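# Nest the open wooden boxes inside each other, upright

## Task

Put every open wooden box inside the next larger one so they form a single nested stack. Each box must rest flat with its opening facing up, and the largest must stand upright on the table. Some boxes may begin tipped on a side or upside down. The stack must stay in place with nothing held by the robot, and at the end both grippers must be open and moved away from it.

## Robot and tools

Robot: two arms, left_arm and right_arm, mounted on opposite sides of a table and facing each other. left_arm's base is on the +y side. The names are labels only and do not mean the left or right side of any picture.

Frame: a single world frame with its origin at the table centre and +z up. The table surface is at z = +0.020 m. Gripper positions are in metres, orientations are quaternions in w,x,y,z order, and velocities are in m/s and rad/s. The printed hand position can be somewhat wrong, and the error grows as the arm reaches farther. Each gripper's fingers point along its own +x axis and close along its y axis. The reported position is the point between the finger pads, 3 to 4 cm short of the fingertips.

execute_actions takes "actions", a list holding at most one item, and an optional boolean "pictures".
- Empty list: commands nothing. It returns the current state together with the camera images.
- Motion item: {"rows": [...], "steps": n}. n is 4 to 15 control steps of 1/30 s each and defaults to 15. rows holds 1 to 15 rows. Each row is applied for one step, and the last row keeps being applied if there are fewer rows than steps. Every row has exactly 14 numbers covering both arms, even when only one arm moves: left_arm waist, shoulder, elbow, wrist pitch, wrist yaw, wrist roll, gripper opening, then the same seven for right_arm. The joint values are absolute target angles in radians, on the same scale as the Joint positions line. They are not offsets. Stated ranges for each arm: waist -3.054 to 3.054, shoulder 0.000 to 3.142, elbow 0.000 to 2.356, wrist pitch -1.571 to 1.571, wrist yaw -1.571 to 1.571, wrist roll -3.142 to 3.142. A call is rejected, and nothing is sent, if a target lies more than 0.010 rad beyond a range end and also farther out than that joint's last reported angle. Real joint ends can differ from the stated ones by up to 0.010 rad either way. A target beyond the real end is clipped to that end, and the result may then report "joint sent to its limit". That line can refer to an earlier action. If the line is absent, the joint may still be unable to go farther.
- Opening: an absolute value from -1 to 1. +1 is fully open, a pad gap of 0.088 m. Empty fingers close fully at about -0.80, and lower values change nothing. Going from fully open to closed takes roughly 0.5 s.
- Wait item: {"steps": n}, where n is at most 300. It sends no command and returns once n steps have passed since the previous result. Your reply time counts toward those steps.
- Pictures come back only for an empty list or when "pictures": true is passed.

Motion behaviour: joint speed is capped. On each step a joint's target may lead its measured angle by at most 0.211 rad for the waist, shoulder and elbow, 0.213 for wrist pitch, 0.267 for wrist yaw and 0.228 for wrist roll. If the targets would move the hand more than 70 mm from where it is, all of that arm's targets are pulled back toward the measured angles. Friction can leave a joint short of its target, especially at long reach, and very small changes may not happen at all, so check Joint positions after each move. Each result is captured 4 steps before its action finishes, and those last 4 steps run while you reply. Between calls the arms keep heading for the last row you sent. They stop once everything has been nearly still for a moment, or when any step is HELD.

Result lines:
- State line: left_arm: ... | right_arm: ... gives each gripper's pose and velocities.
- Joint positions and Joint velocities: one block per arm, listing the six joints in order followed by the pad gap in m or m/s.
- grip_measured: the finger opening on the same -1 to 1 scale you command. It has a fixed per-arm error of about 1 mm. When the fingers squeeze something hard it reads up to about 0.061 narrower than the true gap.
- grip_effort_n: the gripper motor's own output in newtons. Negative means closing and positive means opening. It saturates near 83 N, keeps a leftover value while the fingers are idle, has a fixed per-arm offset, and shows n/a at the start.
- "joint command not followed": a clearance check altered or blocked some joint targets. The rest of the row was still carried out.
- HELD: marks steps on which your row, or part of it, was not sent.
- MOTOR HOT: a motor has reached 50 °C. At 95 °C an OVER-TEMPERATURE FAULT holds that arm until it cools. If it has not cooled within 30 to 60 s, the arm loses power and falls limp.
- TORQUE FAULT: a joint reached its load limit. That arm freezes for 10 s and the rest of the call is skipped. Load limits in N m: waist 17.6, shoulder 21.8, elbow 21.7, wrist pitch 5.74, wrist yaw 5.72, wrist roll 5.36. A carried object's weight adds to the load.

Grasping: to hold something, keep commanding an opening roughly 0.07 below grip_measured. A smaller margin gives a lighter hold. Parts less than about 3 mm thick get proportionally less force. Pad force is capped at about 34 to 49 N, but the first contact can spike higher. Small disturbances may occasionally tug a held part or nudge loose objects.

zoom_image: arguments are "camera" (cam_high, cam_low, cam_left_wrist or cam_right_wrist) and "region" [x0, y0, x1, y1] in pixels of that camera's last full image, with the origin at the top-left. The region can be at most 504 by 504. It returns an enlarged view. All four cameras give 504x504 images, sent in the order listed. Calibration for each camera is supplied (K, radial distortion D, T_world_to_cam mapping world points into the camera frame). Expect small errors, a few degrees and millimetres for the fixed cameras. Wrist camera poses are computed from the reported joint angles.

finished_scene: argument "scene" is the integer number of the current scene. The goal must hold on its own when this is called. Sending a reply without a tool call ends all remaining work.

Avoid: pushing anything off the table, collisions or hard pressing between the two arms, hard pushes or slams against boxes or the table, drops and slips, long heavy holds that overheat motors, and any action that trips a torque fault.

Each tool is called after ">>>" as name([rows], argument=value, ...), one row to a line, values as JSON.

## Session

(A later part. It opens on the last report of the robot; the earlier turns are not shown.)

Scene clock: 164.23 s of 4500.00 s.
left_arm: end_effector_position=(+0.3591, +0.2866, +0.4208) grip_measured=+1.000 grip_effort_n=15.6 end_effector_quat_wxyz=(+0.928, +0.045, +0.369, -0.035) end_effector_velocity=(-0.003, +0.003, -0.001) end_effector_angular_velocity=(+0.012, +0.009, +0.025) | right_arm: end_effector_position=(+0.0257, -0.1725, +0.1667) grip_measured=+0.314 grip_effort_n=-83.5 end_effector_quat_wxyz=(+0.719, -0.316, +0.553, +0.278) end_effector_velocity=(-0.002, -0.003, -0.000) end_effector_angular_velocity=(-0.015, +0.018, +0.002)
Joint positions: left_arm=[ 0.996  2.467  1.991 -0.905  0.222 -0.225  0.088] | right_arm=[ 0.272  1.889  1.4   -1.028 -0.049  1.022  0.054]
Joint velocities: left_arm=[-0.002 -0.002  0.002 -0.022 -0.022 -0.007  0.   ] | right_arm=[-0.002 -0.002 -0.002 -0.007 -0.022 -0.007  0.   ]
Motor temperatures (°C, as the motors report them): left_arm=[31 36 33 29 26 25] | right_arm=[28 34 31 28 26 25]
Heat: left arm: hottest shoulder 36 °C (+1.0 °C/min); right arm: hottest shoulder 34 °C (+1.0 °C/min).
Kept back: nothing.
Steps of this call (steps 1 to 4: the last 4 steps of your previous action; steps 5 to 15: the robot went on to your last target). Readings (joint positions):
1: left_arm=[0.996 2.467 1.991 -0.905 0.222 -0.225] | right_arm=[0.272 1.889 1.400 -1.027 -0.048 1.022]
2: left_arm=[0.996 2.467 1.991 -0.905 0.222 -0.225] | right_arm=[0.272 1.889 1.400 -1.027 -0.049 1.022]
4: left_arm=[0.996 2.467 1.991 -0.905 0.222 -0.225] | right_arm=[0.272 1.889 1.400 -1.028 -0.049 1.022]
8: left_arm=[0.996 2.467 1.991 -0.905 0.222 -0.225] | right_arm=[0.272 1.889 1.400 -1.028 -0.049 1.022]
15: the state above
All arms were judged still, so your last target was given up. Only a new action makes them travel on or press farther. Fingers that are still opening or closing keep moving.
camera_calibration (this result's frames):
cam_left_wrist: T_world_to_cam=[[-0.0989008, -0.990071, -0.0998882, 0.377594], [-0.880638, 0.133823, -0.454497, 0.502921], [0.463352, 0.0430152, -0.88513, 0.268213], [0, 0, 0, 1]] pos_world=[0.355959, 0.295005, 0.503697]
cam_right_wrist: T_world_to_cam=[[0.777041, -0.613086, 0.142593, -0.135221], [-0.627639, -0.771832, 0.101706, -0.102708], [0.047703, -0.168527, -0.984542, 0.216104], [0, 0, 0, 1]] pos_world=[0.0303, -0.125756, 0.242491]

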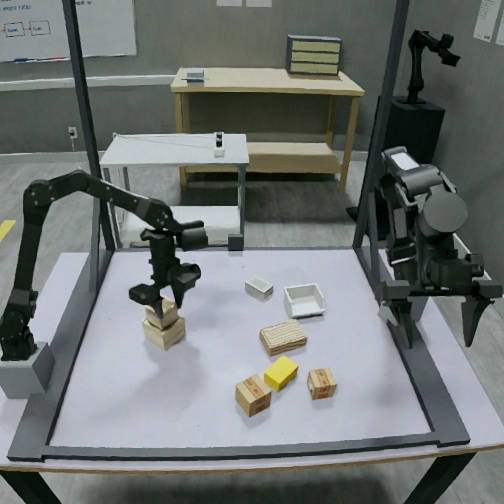

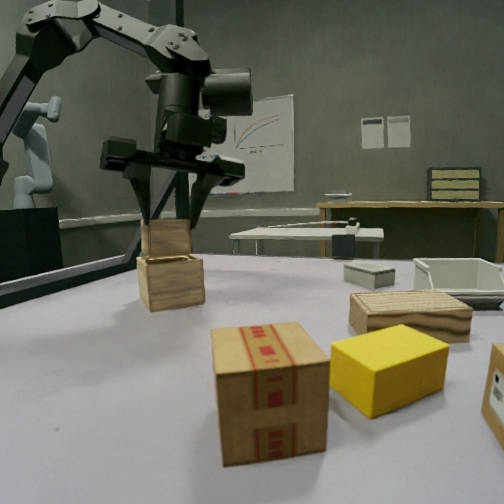

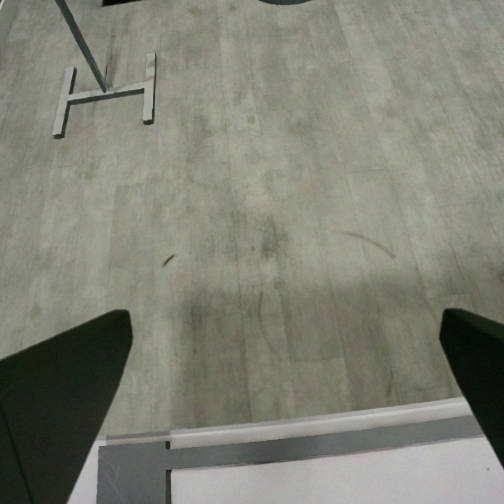

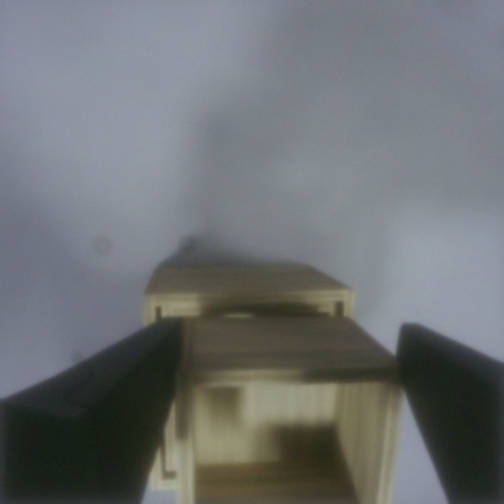

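>>> execute_actions([
  {"rows":[[1.0,2.467,1.991,-0.905,0.223,-0.225,1,0.28,1.912,1.362,-0.95,-0.075,1.02,0.25]]},
])

>>> execute_actions([
  {"steps":15},
], pictures=true)

>>> zoom_image(camera="cam_low", region=[90,160,250,320])

>>> zoom_image(camera="cam_high", region=[100,250,230,380])

Scene clock: 164.83 s of 4500.00 s.
left_arm: end_effector_position=(+0.3591, +0.2866, +0.4208) grip_measured=+1.000 grip_effort_n=15.6 end_effector_quat_wxyz=(+0.928, +0.045, +0.369, -0.035) end_effector_velocity=(-0.001, +0.002, +0.001) end_effector_angular_velocity=(+0.011, -0.004, +0.019) | right_arm: end_effector_position=(+0.0214, -0.1662, +0.1566) grip_measured=+0.314 grip_effort_n=-83.5 end_effector_quat_wxyz=(+0.713, -0.307, +0.558, +0.295) end_effector_velocity=(-0.000, -0.001, -0.007) end_effector_angular_velocity=(-0.013, +0.018, +0.019)
Joint positions: left_arm=[ 0.996  2.467  1.991 -0.905  0.222 -0.225  0.088] | right_arm=[ 0.277  1.899  1.375 -0.956 -0.069  1.022  0.054]
Joint velocities: left_arm=[-0.002 -0.002  0.002 -0.007 -0.022 -0.007  0.   ] | right_arm=[-0.002  0.007 -0.017  0.022 -0.022 -0.022 -0.   ]
Motor temperatures (°C, as the motors report them): left_arm=[31 36 33 29 26 25] | right_arm=[28 34 31 28 26 25]
Heat: left arm: hottest shoulder 36 °C (+1.0 °C/min); right arm: hottest shoulder 34 °C (+1.0 °C/min).
Steps of this call (steps 1 to 7: nothing new was sent; steps 8 to 18: the first 11 steps of this action). Readings (joint positions):
8: left_arm=[0.996 2.467 1.991 -0.905 0.222 -0.225] | right_arm=[0.272 1.889 1.399 -1.023 -0.051 1.022]
9: left_arm=[0.996 2.467 1.991 -0.905 0.222 -0.225] | right_arm=[0.272 1.889 1.394 -1.004 -0.056 1.022]
11: left_arm=[0.996 2.467 1.991 -0.905 0.222 -0.225] | right_arm=[0.274 1.891 1.389 -0.977 -0.063 1.022]
15: left_arm=[0.996 2.467 1.991 -0.905 0.222 -0.225] | right_arm=[0.277 1.896 1.378 -0.961 -0.067 1.022]
18: the state above

Scene clock: 165.33 s of 4500.00 s.
left_arm: end_effector_position=(+0.3591, +0.2866, +0.4208) grip_measured=+1.000 grip_effort_n=15.1 end_effector_quat_wxyz=(+0.928, +0.045, +0.369, -0.035) end_effector_velocity=(-0.003, -0.000, +0.001) end_effector_angular_velocity=(-0.009, +0.001, +0.019) | right_arm: end_effector_position=(+0.0215, -0.1661, +0.1561) grip_measured=+0.314 grip_effort_n=-83.5 end_effector_quat_wxyz=(+0.713, -0.307, +0.558, +0.295) end_effector_velocity=(-0.004, -0.004, -0.001) end_effector_angular_velocity=(-0.017, +0.033, -0.011)
Joint positions: left_arm=[ 0.996  2.467  1.991 -0.905  0.222 -0.225  0.088] | right_arm=[ 0.277  1.899  1.373 -0.953 -0.069  1.022  0.054]
Joint velocities: left_arm=[-0.002 -0.007 -0.002 -0.007 -0.007 -0.022  0.   ] | right_arm=[-0.002 -0.002 -0.002 -0.007 -0.037  0.007 -0.   ]
Motor temperatures (°C, as the motors report them): left_arm=[31 36 33 29 26 25] | right_arm=[28 34 31 28 26 25]
Heat: left arm: hottest shoulder 36 °C (+1.0 °C/min); right arm: hottest shoulder 34 °C (+1.0 °C/min).
Kept back: nothing.
Steps of this call (steps 1 to 4: the last 4 steps of your previous action; steps 5 to 15: the robot went on to your last target). Readings (joint positions):
1: left_arm=[0.996 2.467 1.991 -0.905 0.222 -0.225] | right_arm=[0.277 1.899 1.375 -0.955 -0.069 1.022]
2: left_arm=[0.996 2.467 1.991 -0.905 0.222 -0.225] | right_arm=[0.277 1.899 1.375 -0.955 -0.069 1.022]
4: left_arm=[0.996 2.467 1.991 -0.905 0.222 -0.225] | right_arm=[0.277 1.899 1.374 -0.954 -0.069 1.022]
8: left_arm=[0.996 2.467 1.991 -0.905 0.222 -0.225] | right_arm=[0.277 1.899 1.374 -0.953 -0.069 1.022]
15: the state above
All arms were judged still, so your last target was given up. Only a new action makes them travel on or press farther. Fingers that are still opening or closing keep moving.
camera_calibration (this result's frames):
cam_left_wrist: T_world_to_cam=[[-0.0989008, -0.990071, -0.0998882, 0.377594], [-0.880638, 0.133823, -0.454497, 0.502921], [0.463352, 0.0430152, -0.88513, 0.268213], [0, 0, 0, 1]] pos_world=[0.355959, 0.295005, 0.503697]
cam_right_wrist: T_world_to_cam=[[0.790439, -0.603954, 0.102206, -0.118918], [-0.612229, -0.78429, 0.100324, -0.10148], [0.0195678, -0.141874, -0.989691, 0.212796], [0, 0, 0, 1]] pos_world=[0.0277046, -0.121221, 0.232937]

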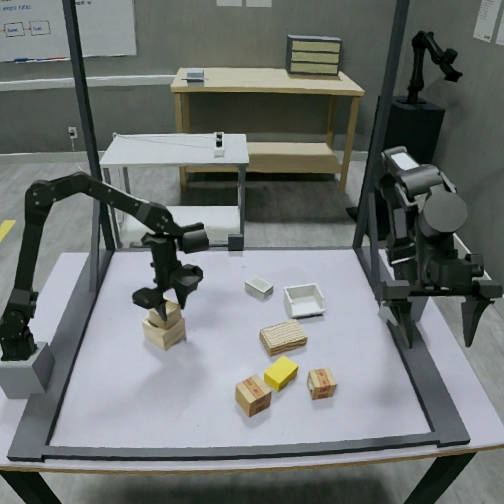

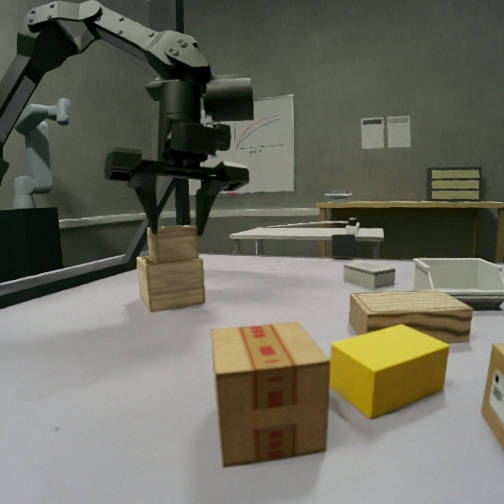

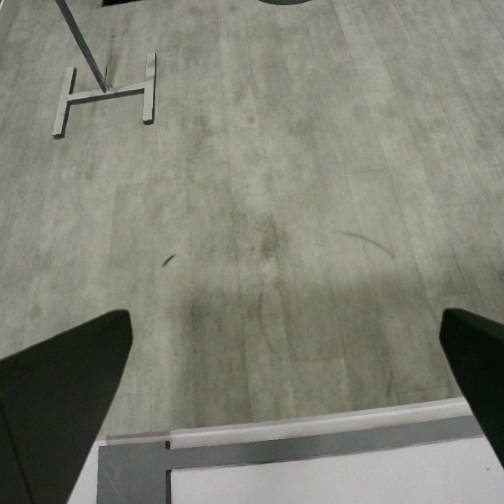

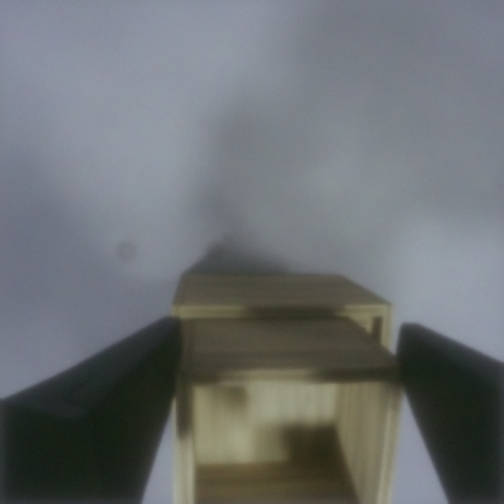

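Region (90, 160, 250, 320) of cam_low's 504x504 image, scaled by 3.150, with more detail than that image has.

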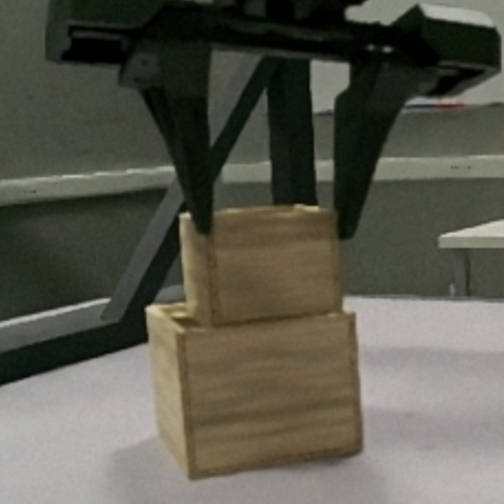

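Region (100, 250, 230, 380) of cam_high's 504x504 image, scaled by 3.877, with more detail than that image has.

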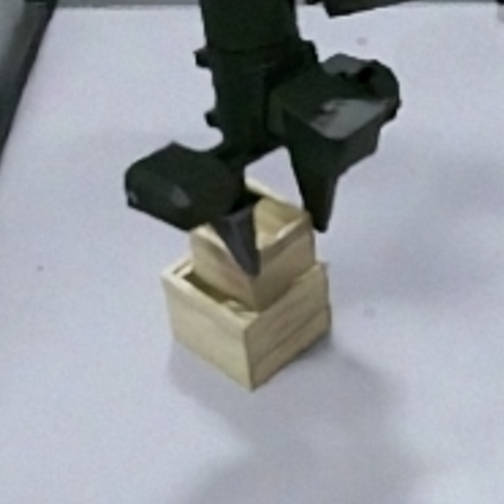

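>>> execute_actions([
  {"rows":[[1.0,2.467,1.991,-0.905,0.223,-0.225,1,0.27,1.899,1.325,-0.915,-0.075,1.02,0.25]]},
])

>>> execute_actions([
  {"steps":15},
], pictures=true)

>>> zoom_image(camera="cam_low", region=[90,160,250,320])

>>> zoom_image(camera="cam_high", region=[100,250,230,380])

Scene clock: 166.00 s of 4500.00 s.
left_arm: end_effector_position=(+0.3591, +0.2866, +0.4208) grip_measured=+1.000 grip_effort_n=15.1 end_effector_quat_wxyz=(+0.928, +0.045, +0.369, -0.035) end_effector_velocity=(-0.002, +0.000, -0.001) end_effector_angular_velocity=(+0.002, +0.005, +0.011) | right_arm: end_effector_position=(+0.0248, -0.1653, +0.1528) grip_measured=+0.314 grip_effort_n=-83.5 end_effector_quat_wxyz=(+0.713, -0.301, +0.558, +0.299) end_effector_velocity=(-0.000, -0.004, -0.002) end_effector_angular_velocity=(-0.007, +0.005, +0.009)
Joint positions: left_arm=[ 0.996  2.467  1.991 -0.905  0.222 -0.225  0.088] | right_arm=[ 0.27   1.894  1.348 -0.92  -0.071  1.021  0.054]
Joint velocities: left_arm=[-0.002 -0.002 -0.002 -0.007 -0.007 -0.007  0.   ] | right_arm=[ 0.002 -0.007 -0.017  0.007 -0.007 -0.007 -0.   ]
Motor temperatures (°C, as the motors report them): left_arm=[31 36 33 29 26 25] | right_arm=[28 34 31 28 26 25]
Heat: left arm: hottest shoulder 36 °C (+1.0 °C/min); right arm: hottest shoulder 34 °C (+1.0 °C/min).
Steps of this call (steps 1 to 9: nothing new was sent; steps 10 to 20: the first 11 steps of this action). Readings (joint positions):
10: left_arm=[0.996 2.467 1.991 -0.905 0.222 -0.225] | right_arm=[0.277 1.899 1.370 -0.948 -0.069 1.022]
11: left_arm=[0.996 2.467 1.991 -0.905 0.222 -0.225] | right_arm=[0.277 1.899 1.363 -0.937 -0.070 1.022]
13: left_arm=[0.996 2.467 1.991 -0.905 0.222 -0.225] | right_arm=[0.274 1.898 1.356 -0.930 -0.071 1.021]
17: left_arm=[0.996 2.467 1.991 -0.905 0.222 -0.225] | right_arm=[0.270 1.895 1.350 -0.922 -0.071 1.021]
20: the state above

Scene clock: 166.50 s of 4500.00 s.
left_arm: end_effector_position=(+0.3591, +0.2866, +0.4208) grip_measured=+1.000 grip_effort_n=15.1 end_effector_quat_wxyz=(+0.928, +0.045, +0.369, -0.035) end_effector_velocity=(-0.002, -0.002, -0.002) end_effector_angular_velocity=(-0.006, +0.007, +0.017) | right_arm: end_effector_position=(+0.0248, -0.1653, +0.1528) grip_measured=+0.314 grip_effort_n=-83.5 end_effector_quat_wxyz=(+0.713, -0.300, +0.558, +0.299) end_effector_velocity=(-0.001, -0.003, -0.002) end_effector_angular_velocity=(-0.019, +0.001, +0.020)
Joint positions: left_arm=[ 0.996  2.467  1.991 -0.905  0.222 -0.225  0.088] | right_arm=[ 0.27   1.893  1.347 -0.919 -0.071  1.021  0.054]
Joint velocities: left_arm=[-0.007 -0.002 -0.002 -0.007 -0.007 -0.022  0.   ] | right_arm=[ 0.002  0.002 -0.002 -0.007 -0.007 -0.022 -0.   ]
Motor temperatures (°C, as the motors report them): left_arm=[31 36 33 29 26 25] | right_arm=[28 34 31 28 26 25]
Heat: left arm: hottest shoulder 36 °C (+1.0 °C/min); right arm: hottest shoulder 34 °C (+1.0 °C/min).
Kept back: nothing.
Steps of this call (steps 1 to 4: the last 4 steps of your previous action; steps 5 to 15: the robot went on to your last target). Readings (joint positions):
1: left_arm=[0.996 2.467 1.991 -0.905 0.222 -0.225] | right_arm=[0.270 1.894 1.348 -0.920 -0.071 1.021]
2: left_arm=[0.996 2.467 1.991 -0.905 0.222 -0.225] | right_arm=[0.270 1.893 1.348 -0.919 -0.071 1.021]
4: left_arm=[0.996 2.467 1.991 -0.905 0.222 -0.225] | right_arm=[0.270 1.893 1.347 -0.919 -0.071 1.021]
8: left_arm=[0.996 2.467 1.991 -0.905 0.222 -0.225] | right_arm=[0.270 1.893 1.347 -0.919 -0.071 1.021]
15: the state above
All arms were judged still, so your last target was given up. Only a new action makes them travel on or press farther. Fingers that are still opening or closing keep moving.
camera_calibration (this result's frames):
cam_left_wrist: T_world_to_cam=[[-0.0989008, -0.990071, -0.0998882, 0.377594], [-0.880638, 0.133823, -0.454497, 0.502921], [0.463352, 0.0430152, -0.88513, 0.268213], [0, 0, 0, 1]] pos_world=[0.355959, 0.295005, 0.503697]
cam_right_wrist: T_world_to_cam=[[0.789857, -0.606756, 0.0892914, -0.119197], [-0.61314, -0.78448, 0.0930093, -0.0974079], [0.0136133, -0.128212, -0.991653, 0.212277], [0, 0, 0, 1]] pos_world=[0.0315337, -0.121521, 0.230208]

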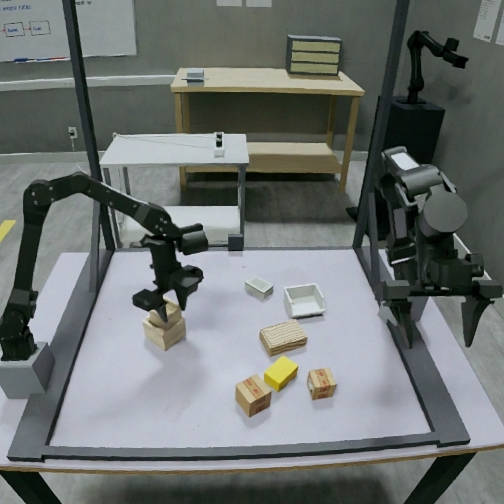

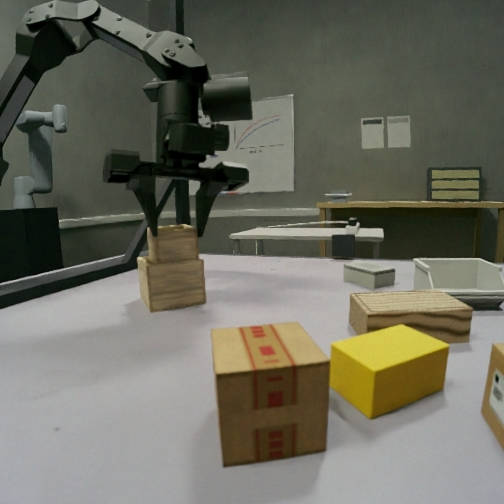

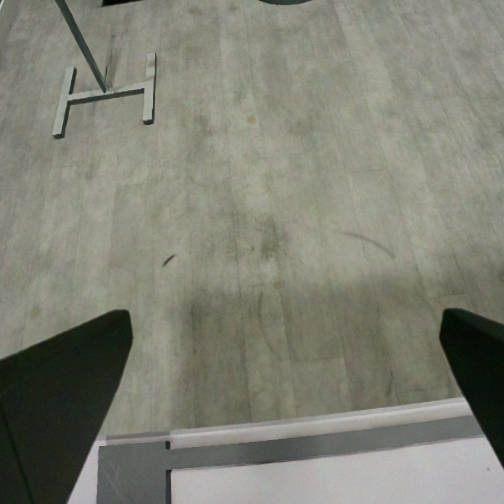

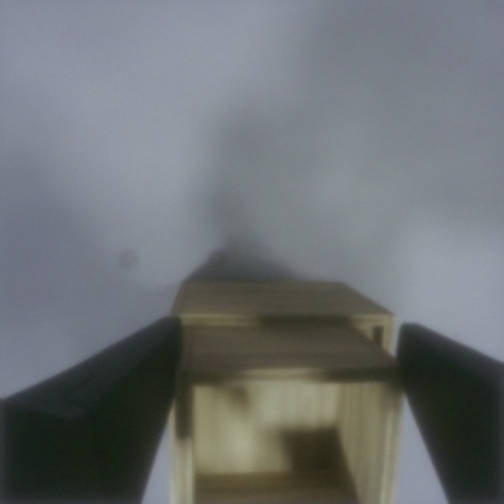

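Region (90, 160, 250, 320) of cam_low's 504x504 image, scaled by 3.150, with more detail than that image has.

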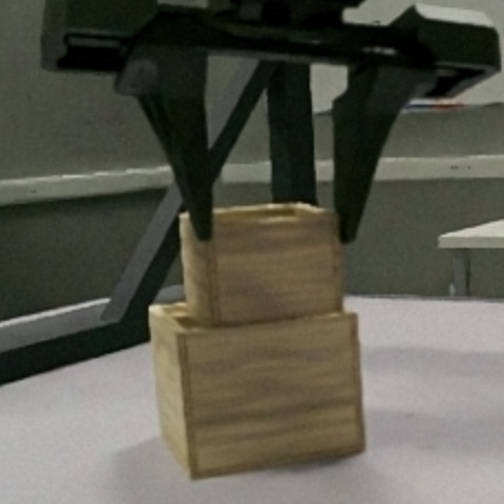

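Region (100, 250, 230, 380) of cam_high's 504x504 image, scaled by 3.877, with more detail than that image has.

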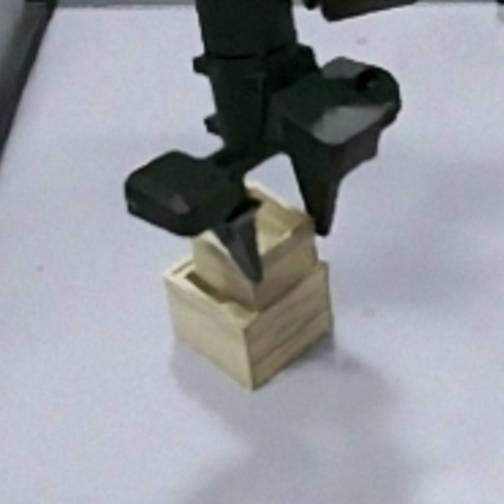

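>>> execute_actions([
  {"rows":[[1.0,2.467,1.991,-0.905,0.223,-0.225,1,0.27,1.86,1.347,-0.935,-0.075,1.02,0.25]]},
])

>>> execute_actions([
  {"steps":12},
], pictures=true)

>>> zoom_image(camera="cam_low", region=[90,160,250,320])

>>> zoom_image(camera="cam_high", region=[100,250,230,380])

Scene clock: 168.03 s of 4500.00 s.
left_arm: end_effector_position=(+0.3591, +0.2866, +0.4208) grip_measured=+1.000 grip_effort_n=15.1 end_effector_quat_wxyz=(+0.928, +0.045, +0.369, -0.035) end_effector_velocity=(-0.001, -0.000, +0.001) end_effector_angular_velocity=(+0.001, +0.001, +0.009) | right_arm: end_effector_position=(+0.0230, -0.1673, +0.1601) grip_measured=+0.314 grip_effort_n=-83.5 end_effector_quat_wxyz=(+0.713, -0.298, +0.558, +0.303) end_effector_velocity=(+0.003, -0.004, +0.002) end_effector_angular_velocity=(-0.017, +0.001, -0.005)
Joint positions: left_arm=[ 0.996  2.467  1.991 -0.905  0.222 -0.225  0.088] | right_arm=[ 0.27   1.87   1.347 -0.932 -0.072  1.021  0.054]
Joint velocities: left_arm=[-0.002 -0.002  0.002 -0.007 -0.007 -0.007  0.   ] | right_arm=[-0.007 -0.007 -0.002 -0.022 -0.007 -0.007 -0.   ]
Motor temperatures (°C, as the motors report them): left_arm=[31 37 33 29 26 25] | right_arm=[28 34 31 28 26 25]
Heat: left arm: hottest shoulder 37 °C (+2.0 °C/min); right arm: hottest shoulder 34 °C (+2.0 °C/min).
Steps of this call (steps 1 to 35: nothing new was sent; steps 36 to 46: the first 11 steps of this action). Readings (joint positions):
36: left_arm=[0.996 2.467 1.991 -0.905 0.222 -0.225] | right_arm=[0.270 1.890 1.347 -0.919 -0.071 1.021]
37: left_arm=[0.996 2.467 1.991 -0.905 0.222 -0.225] | right_arm=[0.270 1.886 1.347 -0.921 -0.072 1.021]
39: left_arm=[0.996 2.467 1.991 -0.905 0.222 -0.225] | right_arm=[0.270 1.882 1.347 -0.926 -0.072 1.021]
43: left_arm=[0.996 2.467 1.991 -0.905 0.222 -0.225] | right_arm=[0.270 1.873 1.347 -0.931 -0.072 1.021]
46: the state above

Scene clock: 168.43 s of 4500.00 s.
left_arm: end_effector_position=(+0.3591, +0.2866, +0.4208) grip_measured=+1.000 grip_effort_n=15.1 end_effector_quat_wxyz=(+0.928, +0.045, +0.369, -0.035) end_effector_velocity=(-0.005, -0.002, -0.007) end_effector_angular_velocity=(-0.014, +0.030, +0.014) | right_arm: end_effector_position=(+0.0230, -0.1674, +0.1602) grip_measured=+0.314 grip_effort_n=-83.5 end_effector_quat_wxyz=(+0.713, -0.298, +0.558, +0.303) end_effector_velocity=(+0.000, -0.002, +0.000) end_effector_angular_velocity=(-0.013, +0.002, +0.017)
Joint positions: left_arm=[ 0.996  2.467  1.991 -0.905  0.222 -0.225  0.088] | right_arm=[ 0.27   1.87   1.347 -0.932 -0.072  1.021  0.054]
Joint velocities: left_arm=[-0.007 -0.002 -0.007 -0.022  0.007 -0.022  0.   ] | right_arm=[-0.002 -0.002 -0.002 -0.007 -0.007 -0.022 -0.   ]
Motor temperatures (°C, as the motors report them): left_arm=[31 37 33 29 26 25] | right_arm=[28 34 31 28 26 25]
Heat: left arm: hottest shoulder 37 °C (+2.0 °C/min); right arm: hottest shoulder 34 °C (+2.0 °C/min).
Kept back: nothing.
Steps of this call (steps 1 to 4: the last 4 steps of your previous action; steps 5 to 12: the robot went on to your last target). Readings (joint positions):
1: left_arm=[0.996 2.467 1.991 -0.905 0.222 -0.225] | right_arm=[0.270 1.870 1.347 -0.932 -0.072 1.021]
2: left_arm=[0.996 2.467 1.991 -0.905 0.222 -0.225] | right_arm=[0.270 1.870 1.347 -0.932 -0.072 1.021]
4: left_arm=[0.996 2.467 1.991 -0.905 0.222 -0.225] | right_arm=[0.270 1.870 1.347 -0.932 -0.072 1.021]
8: left_arm=[0.996 2.467 1.991 -0.905 0.222 -0.225] | right_arm=[0.270 1.870 1.347 -0.932 -0.072 1.021]
12: the state above
camera_calibration (this result's frames):
cam_left_wrist: T_world_to_cam=[[-0.0989008, -0.990071, -0.0998882, 0.377594], [-0.880638, 0.133823, -0.454497, 0.502921], [0.463352, 0.0430152, -0.88513, 0.268213], [0, 0, 0, 1]] pos_world=[0.355959, 0.295005, 0.503697]
cam_right_wrist: T_world_to_cam=[[0.791794, -0.60534, 0.081396, -0.118296], [-0.610705, -0.786821, 0.0891717, -0.100706], [0.0100648, -0.120315, -0.992685, 0.220912], [0, 0, 0, 1]] pos_world=[0.0299407, -0.124268, 0.237905]

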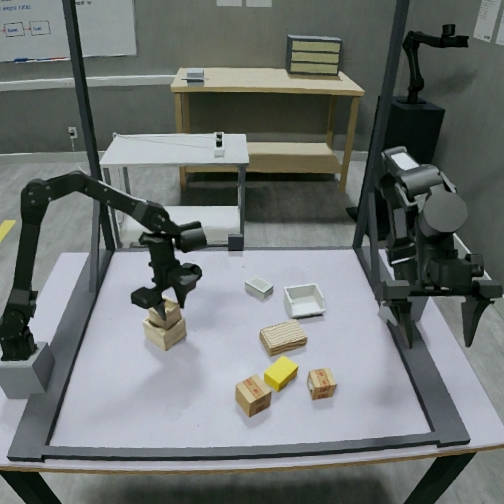

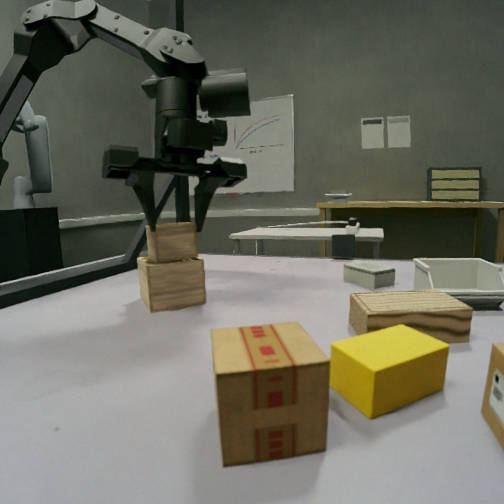

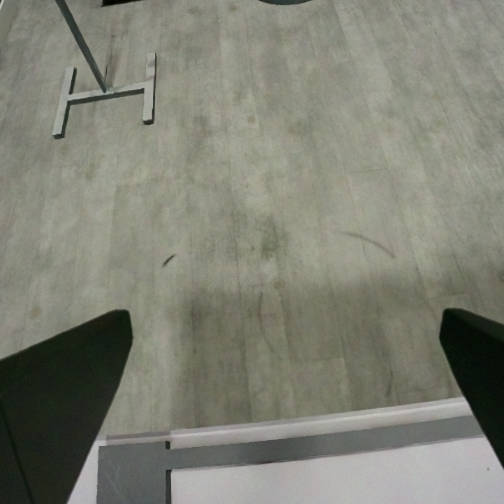

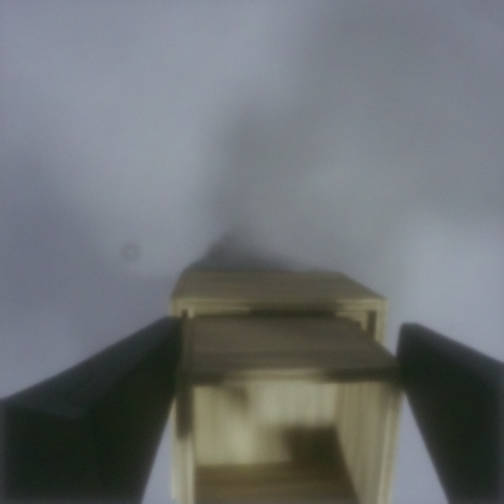

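Region (90, 160, 250, 320) of cam_low's 504x504 image, scaled by 3.150, with more detail than that image has.

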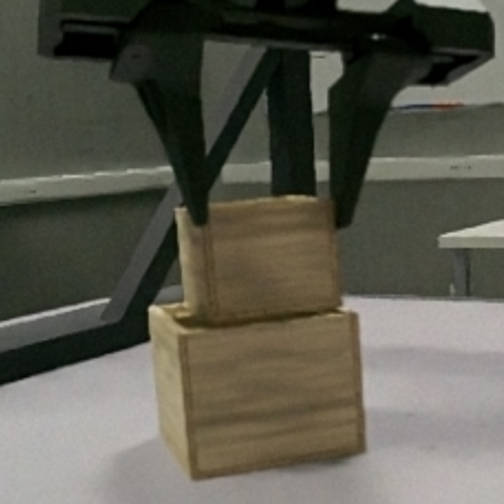

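Region (100, 250, 230, 380) of cam_high's 504x504 image, scaled by 3.877, with more detail than that image has.

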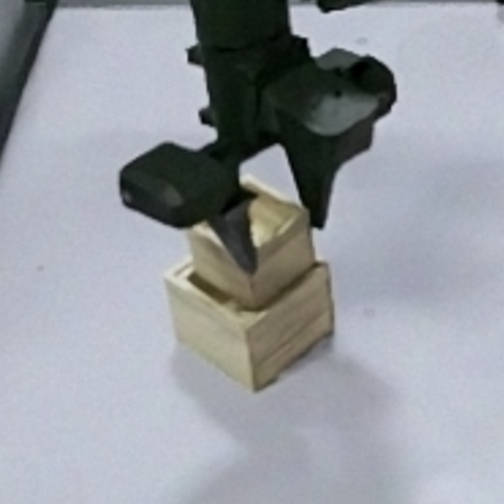

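>>> execute_actions([
  {"rows":[[1.0,2.467,1.991,-0.905,0.223,-0.225,1,0.285,1.87,1.285,-0.875,-0.075,1.02,0.25]]},
])

>>> execute_actions([
  {"steps":12},
], pictures=true)

>>> zoom_image(camera="cam_low", region=[90,160,250,320])

>>> zoom_image(camera="cam_high", region=[100,250,230,380])

Scene clock: 169.07 s of 4500.00 s.
left_arm: end_effector_position=(+0.3591, +0.2866, +0.4208) grip_measured=+1.000 grip_effort_n=15.1 end_effector_quat_wxyz=(+0.928, +0.045, +0.369, -0.035) end_effector_velocity=(-0.002, +0.001, -0.003) end_effector_angular_velocity=(-0.009, +0.010, +0.023) | right_arm: end_effector_position=(+0.0236, -0.1685, +0.1533) grip_measured=+0.314 grip_effort_n=-83.5 end_effector_quat_wxyz=(+0.713, -0.295, +0.555, +0.311) end_effector_velocity=(+0.002, -0.004, -0.003) end_effector_angular_velocity=(-0.007, +0.005, -0.011)
Joint positions: left_arm=[ 0.996  2.467  1.991 -0.905  0.222 -0.225  0.088] | right_arm=[ 0.275  1.863  1.308 -0.884 -0.07   1.021  0.054]
Joint velocities: left_arm=[-0.002 -0.002 -0.007 -0.007 -0.007 -0.022  0.   ] | right_arm=[-0.002 -0.007 -0.022  0.007 -0.007  0.007 -0.   ]
Motor temperatures (°C, as the motors report them): left_arm=[31 37 33 29 26 25] | right_arm=[28 34 31 28 26 25]
Heat: left arm: hottest shoulder 37 °C (+2.0 °C/min); right arm: hottest shoulder 34 °C (+2.0 °C/min).
Steps of this call (steps 1 to 8: the robot went on to your last target; steps 9 to 19: the first 11 steps of this action). Readings (joint positions):
9: left_arm=[0.996 2.467 1.991 -0.905 0.222 -0.225] | right_arm=[0.270 1.870 1.343 -0.928 -0.072 1.021]
10: left_arm=[0.996 2.467 1.991 -0.905 0.222 -0.225] | right_arm=[0.272 1.869 1.334 -0.913 -0.072 1.021]
12: left_arm=[0.996 2.467 1.991 -0.905 0.222 -0.225] | right_arm=[0.274 1.869 1.320 -0.897 -0.071 1.021]
16: left_arm=[0.996 2.467 1.991 -0.905 0.222 -0.225] | right_arm=[0.275 1.865 1.311 -0.887 -0.070 1.021]
19: the state above

Scene clock: 169.47 s of 4500.00 s.
left_arm: end_effector_position=(+0.3591, +0.2866, +0.4208) grip_measured=+1.000 grip_effort_n=15.1 end_effector_quat_wxyz=(+0.928, +0.045, +0.369, -0.035) end_effector_velocity=(-0.001, +0.002, -0.001) end_effector_angular_velocity=(+0.022, -0.000, +0.011) | right_arm: end_effector_position=(+0.0237, -0.1686, +0.1532) grip_measured=+0.314 grip_effort_n=-83.5 end_effector_quat_wxyz=(+0.713, -0.295, +0.555, +0.312) end_effector_velocity=(-0.000, -0.001, +0.003) end_effector_angular_velocity=(+0.003, -0.007, +0.010)
Joint positions: left_arm=[ 0.996  2.467  1.991 -0.905  0.222 -0.225  0.088] | right_arm=[ 0.275  1.862  1.306 -0.882 -0.07   1.021  0.054]
Joint velocities: left_arm=[-0.002 -0.002 -0.002 -0.007 -0.022  0.007  0.   ] | right_arm=[ 0.002 -0.007  0.002 -0.007  0.007 -0.007 -0.   ]
Motor temperatures (°C, as the motors report them): left_arm=[31 37 33 29 26 25] | right_arm=[28 34 31 28 26 25]
Heat: left arm: hottest shoulder 37 °C (+2.0 °C/min); right arm: hottest shoulder 34 °C (+2.0 °C/min).
Kept back: nothing.
Steps of this call (steps 1 to 4: the last 4 steps of your previous action; steps 5 to 12: the robot went on to your last target). Readings (joint positions):
1: left_arm=[0.996 2.467 1.991 -0.905 0.222 -0.225] | right_arm=[0.275 1.863 1.307 -0.884 -0.070 1.021]
2: left_arm=[0.996 2.467 1.991 -0.905 0.222 -0.225] | right_arm=[0.275 1.863 1.307 -0.883 -0.070 1.021]
4: left_arm=[0.996 2.467 1.991 -0.905 0.222 -0.225] | right_arm=[0.275 1.862 1.306 -0.882 -0.070 1.021]
8: left_arm=[0.996 2.467 1.991 -0.905 0.222 -0.225] | right_arm=[0.275 1.862 1.306 -0.882 -0.070 1.021]
12: the state above
camera_calibration (this result's frames):
cam_left_wrist: T_world_to_cam=[[-0.0989008, -0.990071, -0.0998882, 0.377594], [-0.880638, 0.133823, -0.454497, 0.502921], [0.463352, 0.0430152, -0.88513, 0.268213], [0, 0, 0, 1]] pos_world=[0.355959, 0.295005, 0.503697]
cam_right_wrist: T_world_to_cam=[[0.798326, -0.598189, 0.0696085, -0.116133], [-0.602176, -0.794389, 0.0795549, -0.100517], [0.00770739, -0.105427, -0.994397, 0.216702], [0, 0, 0, 1]] pos_world=[0.0305125, -0.126473, 0.231568]

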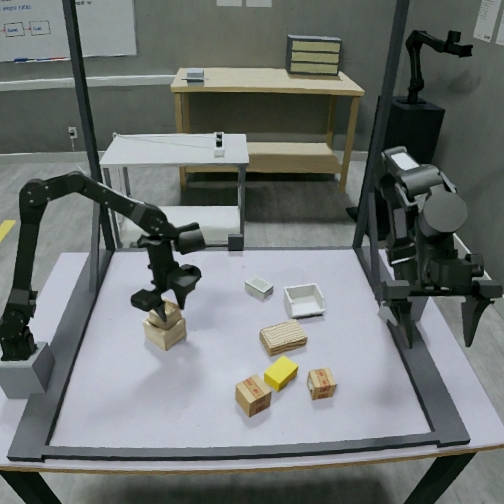

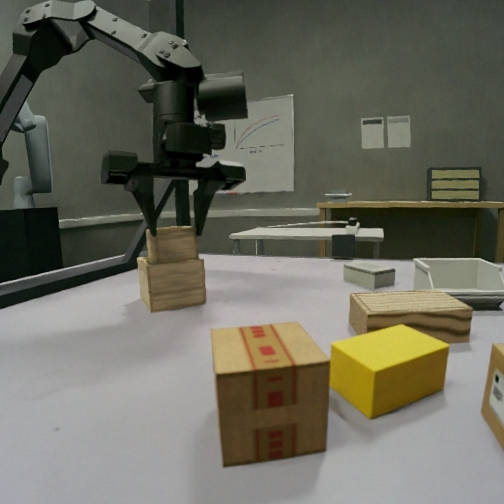

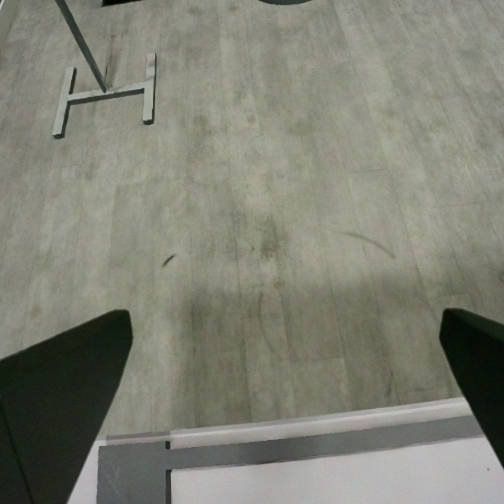

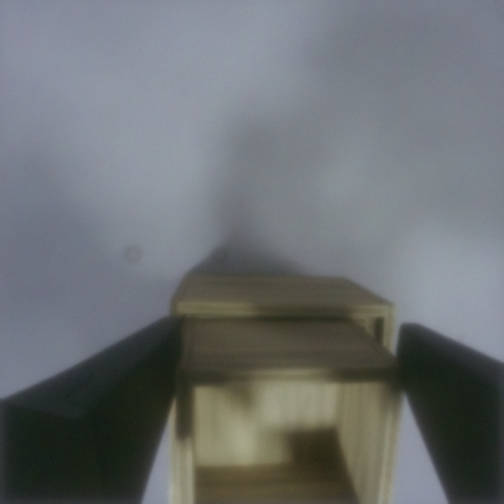

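Region (90, 160, 250, 320) of cam_low's 504x504 image, scaled by 3.150, with more detail than that image has.

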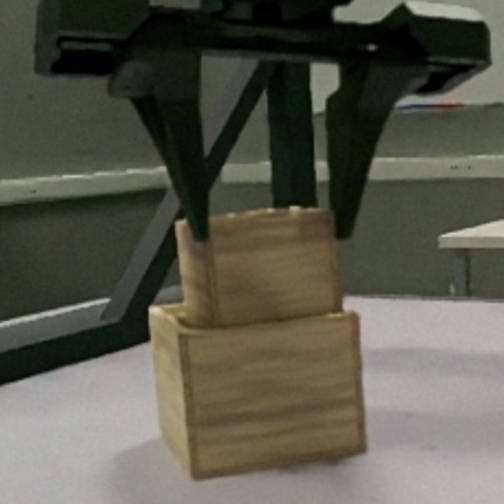

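Region (100, 250, 230, 380) of cam_high's 504x504 image, scaled by 3.877, with more detail than that image has.

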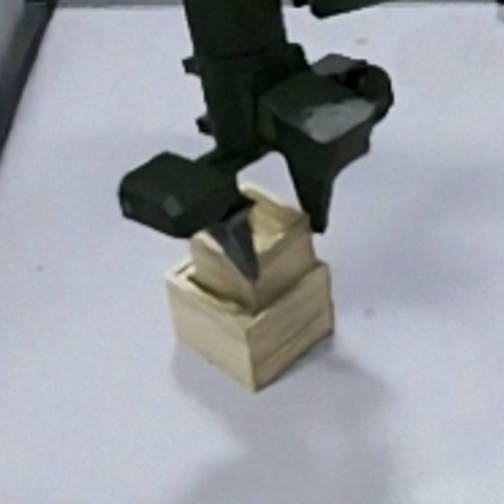

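>>> execute_actions([
  {"rows":[[1.0,2.467,1.991,-0.905,0.223,-0.225,1,0.275,1.835,1.27,-0.875,-0.07,1.02,0.25]]},
])

>>> execute_actions([
  {"steps":12},
], pictures=true)

>>> zoom_image(camera="cam_low", region=[90,160,250,320])

>>> zoom_image(camera="cam_high", region=[100,250,230,380])

Scene clock: 169.97 s of 4500.00 s.
left_arm: end_effector_position=(+0.3591, +0.2866, +0.4208) grip_measured=+1.000 grip_effort_n=15.1 end_effector_quat_wxyz=(+0.928, +0.045, +0.369, -0.035) end_effector_velocity=(+0.000, +0.003, -0.001) end_effector_angular_velocity=(+0.011, +0.000, +0.021) | right_arm: end_effector_position=(+0.0247, -0.1724, +0.1546) grip_measured=+0.314 grip_effort_n=-83.5 end_effector_quat_wxyz=(+0.713, -0.294, +0.555, +0.313) end_effector_velocity=(-0.001, -0.004, +0.002) end_effector_angular_velocity=(-0.007, +0.005, +0.009)
Joint positions: left_arm=[ 0.996  2.467  1.991 -0.905  0.222 -0.225  0.088] | right_arm=[ 0.275  1.843  1.285 -0.876 -0.069  1.021  0.054]
Joint velocities: left_arm=[-0.002  0.002  0.002 -0.007 -0.022 -0.007  0.   ] | right_arm=[ 0.002 -0.012 -0.007 -0.007 -0.007 -0.007 -0.   ]
Motor temperatures (°C, as the motors report them): left_arm=[31 37 33 29 26 25] | right_arm=[28 34 31 28 26 25]
Heat: left arm: hottest shoulder 37 °C (+2.0 °C/min); right arm: hottest shoulder 34 °C (+2.0 °C/min).
Steps of this call (steps 1 to 4: the robot went on to your last target; steps 5 to 15: the first 11 steps of this action). Readings (joint positions):
5: left_arm=[0.996 2.467 1.991 -0.905 0.222 -0.225] | right_arm=[0.275 1.859 1.304 -0.881 -0.069 1.021]
6: left_arm=[0.996 2.467 1.991 -0.905 0.222 -0.225] | right_arm=[0.275 1.854 1.300 -0.877 -0.069 1.021]
8: left_arm=[0.996 2.467 1.991 -0.905 0.222 -0.225] | right_arm=[0.275 1.849 1.292 -0.876 -0.069 1.021]
12: left_arm=[0.996 2.467 1.991 -0.905 0.222 -0.225] | right_arm=[0.275 1.844 1.286 -0.876 -0.069 1.021]
15: the state above

Scene clock: 170.37 s of 4500.00 s.
left_arm: end_effector_position=(+0.3591, +0.2866, +0.4208) grip_measured=+1.000 grip_effort_n=15.1 end_effector_quat_wxyz=(+0.928, +0.045, +0.369, -0.035) end_effector_velocity=(-0.002, +0.001, -0.003) end_effector_angular_velocity=(+0.002, +0.010, +0.013) | right_arm: end_effector_position=(+0.0249, -0.1727, +0.1544) grip_measured=+0.314 grip_effort_n=-83.5 end_effector_quat_wxyz=(+0.713, -0.294, +0.555, +0.313) end_effector_velocity=(-0.001, +0.001, +0.000) end_effector_angular_velocity=(+0.003, +0.008, +0.007)
Joint positions: left_arm=[ 0.996  2.467  1.991 -0.905  0.222 -0.225  0.088] | right_arm=[ 0.275  1.843  1.284 -0.876 -0.069  1.021  0.054]
Joint velocities: left_arm=[-0.002 -0.002 -0.007 -0.007 -0.007 -0.007  0.   ] | right_arm=[-0.002 -0.002 -0.002  0.007 -0.007 -0.007 -0.   ]
Motor temperatures (°C, as the motors report them): left_arm=[31 37 33 29 26 25] | right_arm=[28 34 31 28 26 25]
Heat: left arm: hottest shoulder 37 °C (+2.0 °C/min); right arm: hottest shoulder 34 °C (+2.0 °C/min).
Kept back: nothing.
Steps of this call (steps 1 to 4: the last 4 steps of your previous action; steps 5 to 12: the robot went on to your last target). Readings (joint positions):
1: left_arm=[0.996 2.467 1.991 -0.905 0.222 -0.225] | right_arm=[0.275 1.843 1.285 -0.876 -0.069 1.021]
2: left_arm=[0.996 2.467 1.991 -0.905 0.222 -0.225] | right_arm=[0.275 1.843 1.285 -0.876 -0.069 1.021]
4: left_arm=[0.996 2.467 1.991 -0.905 0.222 -0.225] | right_arm=[0.275 1.843 1.284 -0.876 -0.069 1.021]
8: left_arm=[0.996 2.467 1.991 -0.905 0.222 -0.225] | right_arm=[0.275 1.843 1.284 -0.876 -0.069 1.021]
12: the state above
camera_calibration (this result's frames):
cam_left_wrist: T_world_to_cam=[[-0.0989008, -0.990071, -0.0998882, 0.377594], [-0.880638, 0.133823, -0.454497, 0.502921], [0.463352, 0.0430152, -0.88513, 0.268213], [0, 0, 0, 1]] pos_world=[0.355959, 0.295005, 0.503697]
cam_right_wrist: T_world_to_cam=[[0.79895, -0.597643, 0.0670971, -0.119147], [-0.601356, -0.795222, 0.0774136, -0.103084], [0.00709139, -0.102199, -0.994739, 0.218087], [0, 0, 0, 1]] pos_world=[0.031656, -0.130894, 0.232914]

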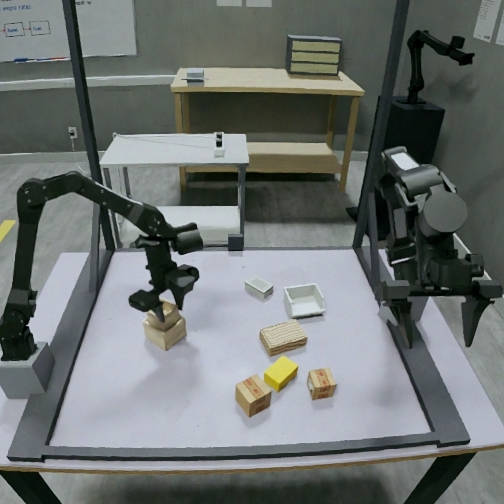

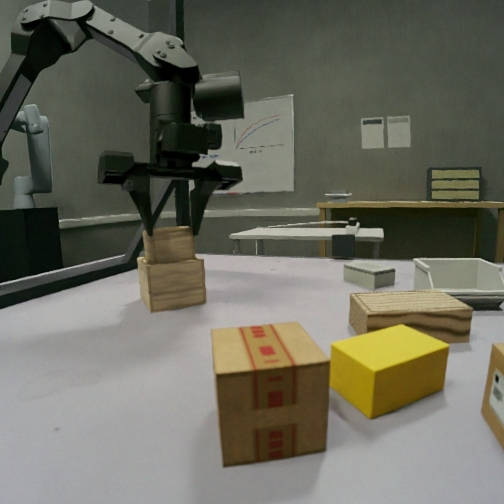

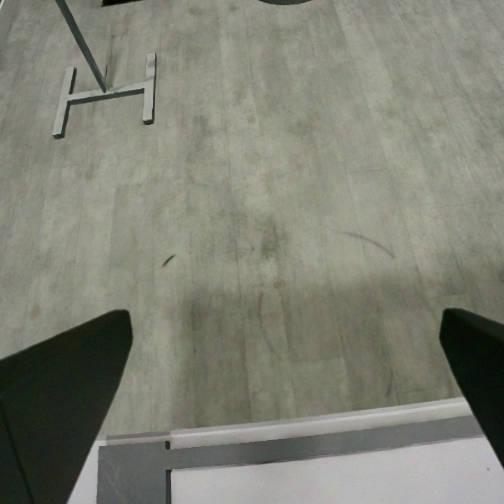

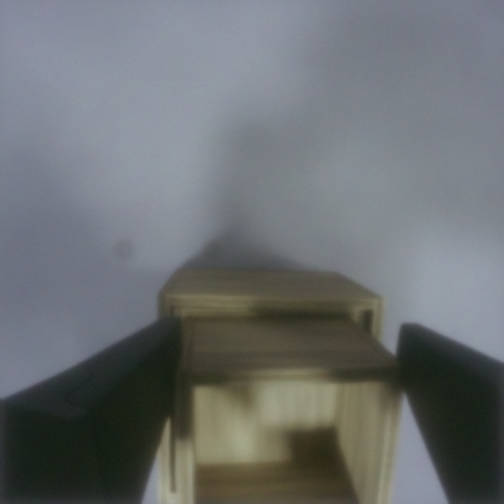

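Region (90, 160, 250, 320) of cam_low's 504x504 image, scaled by 3.150, with more detail than that image has.

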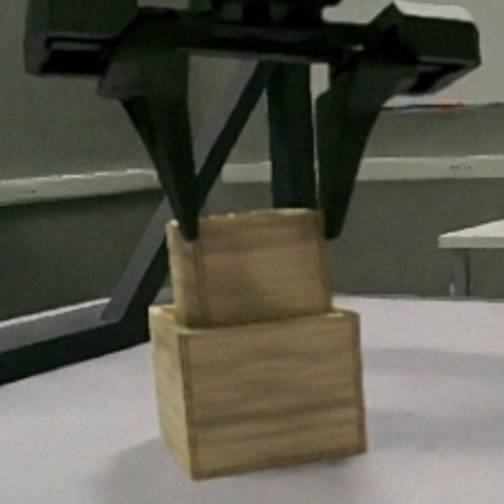

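Region (100, 250, 230, 380) of cam_high's 504x504 image, scaled by 3.877, with more detail than that image has.

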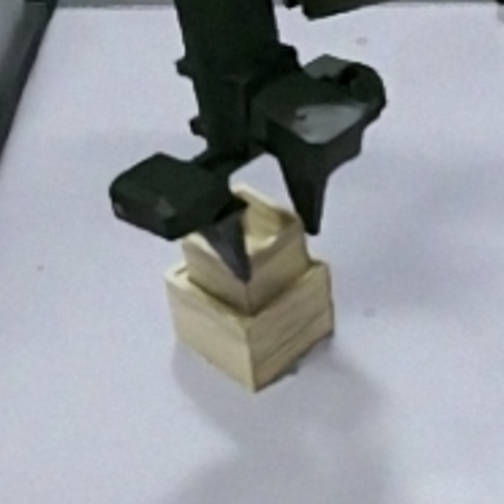

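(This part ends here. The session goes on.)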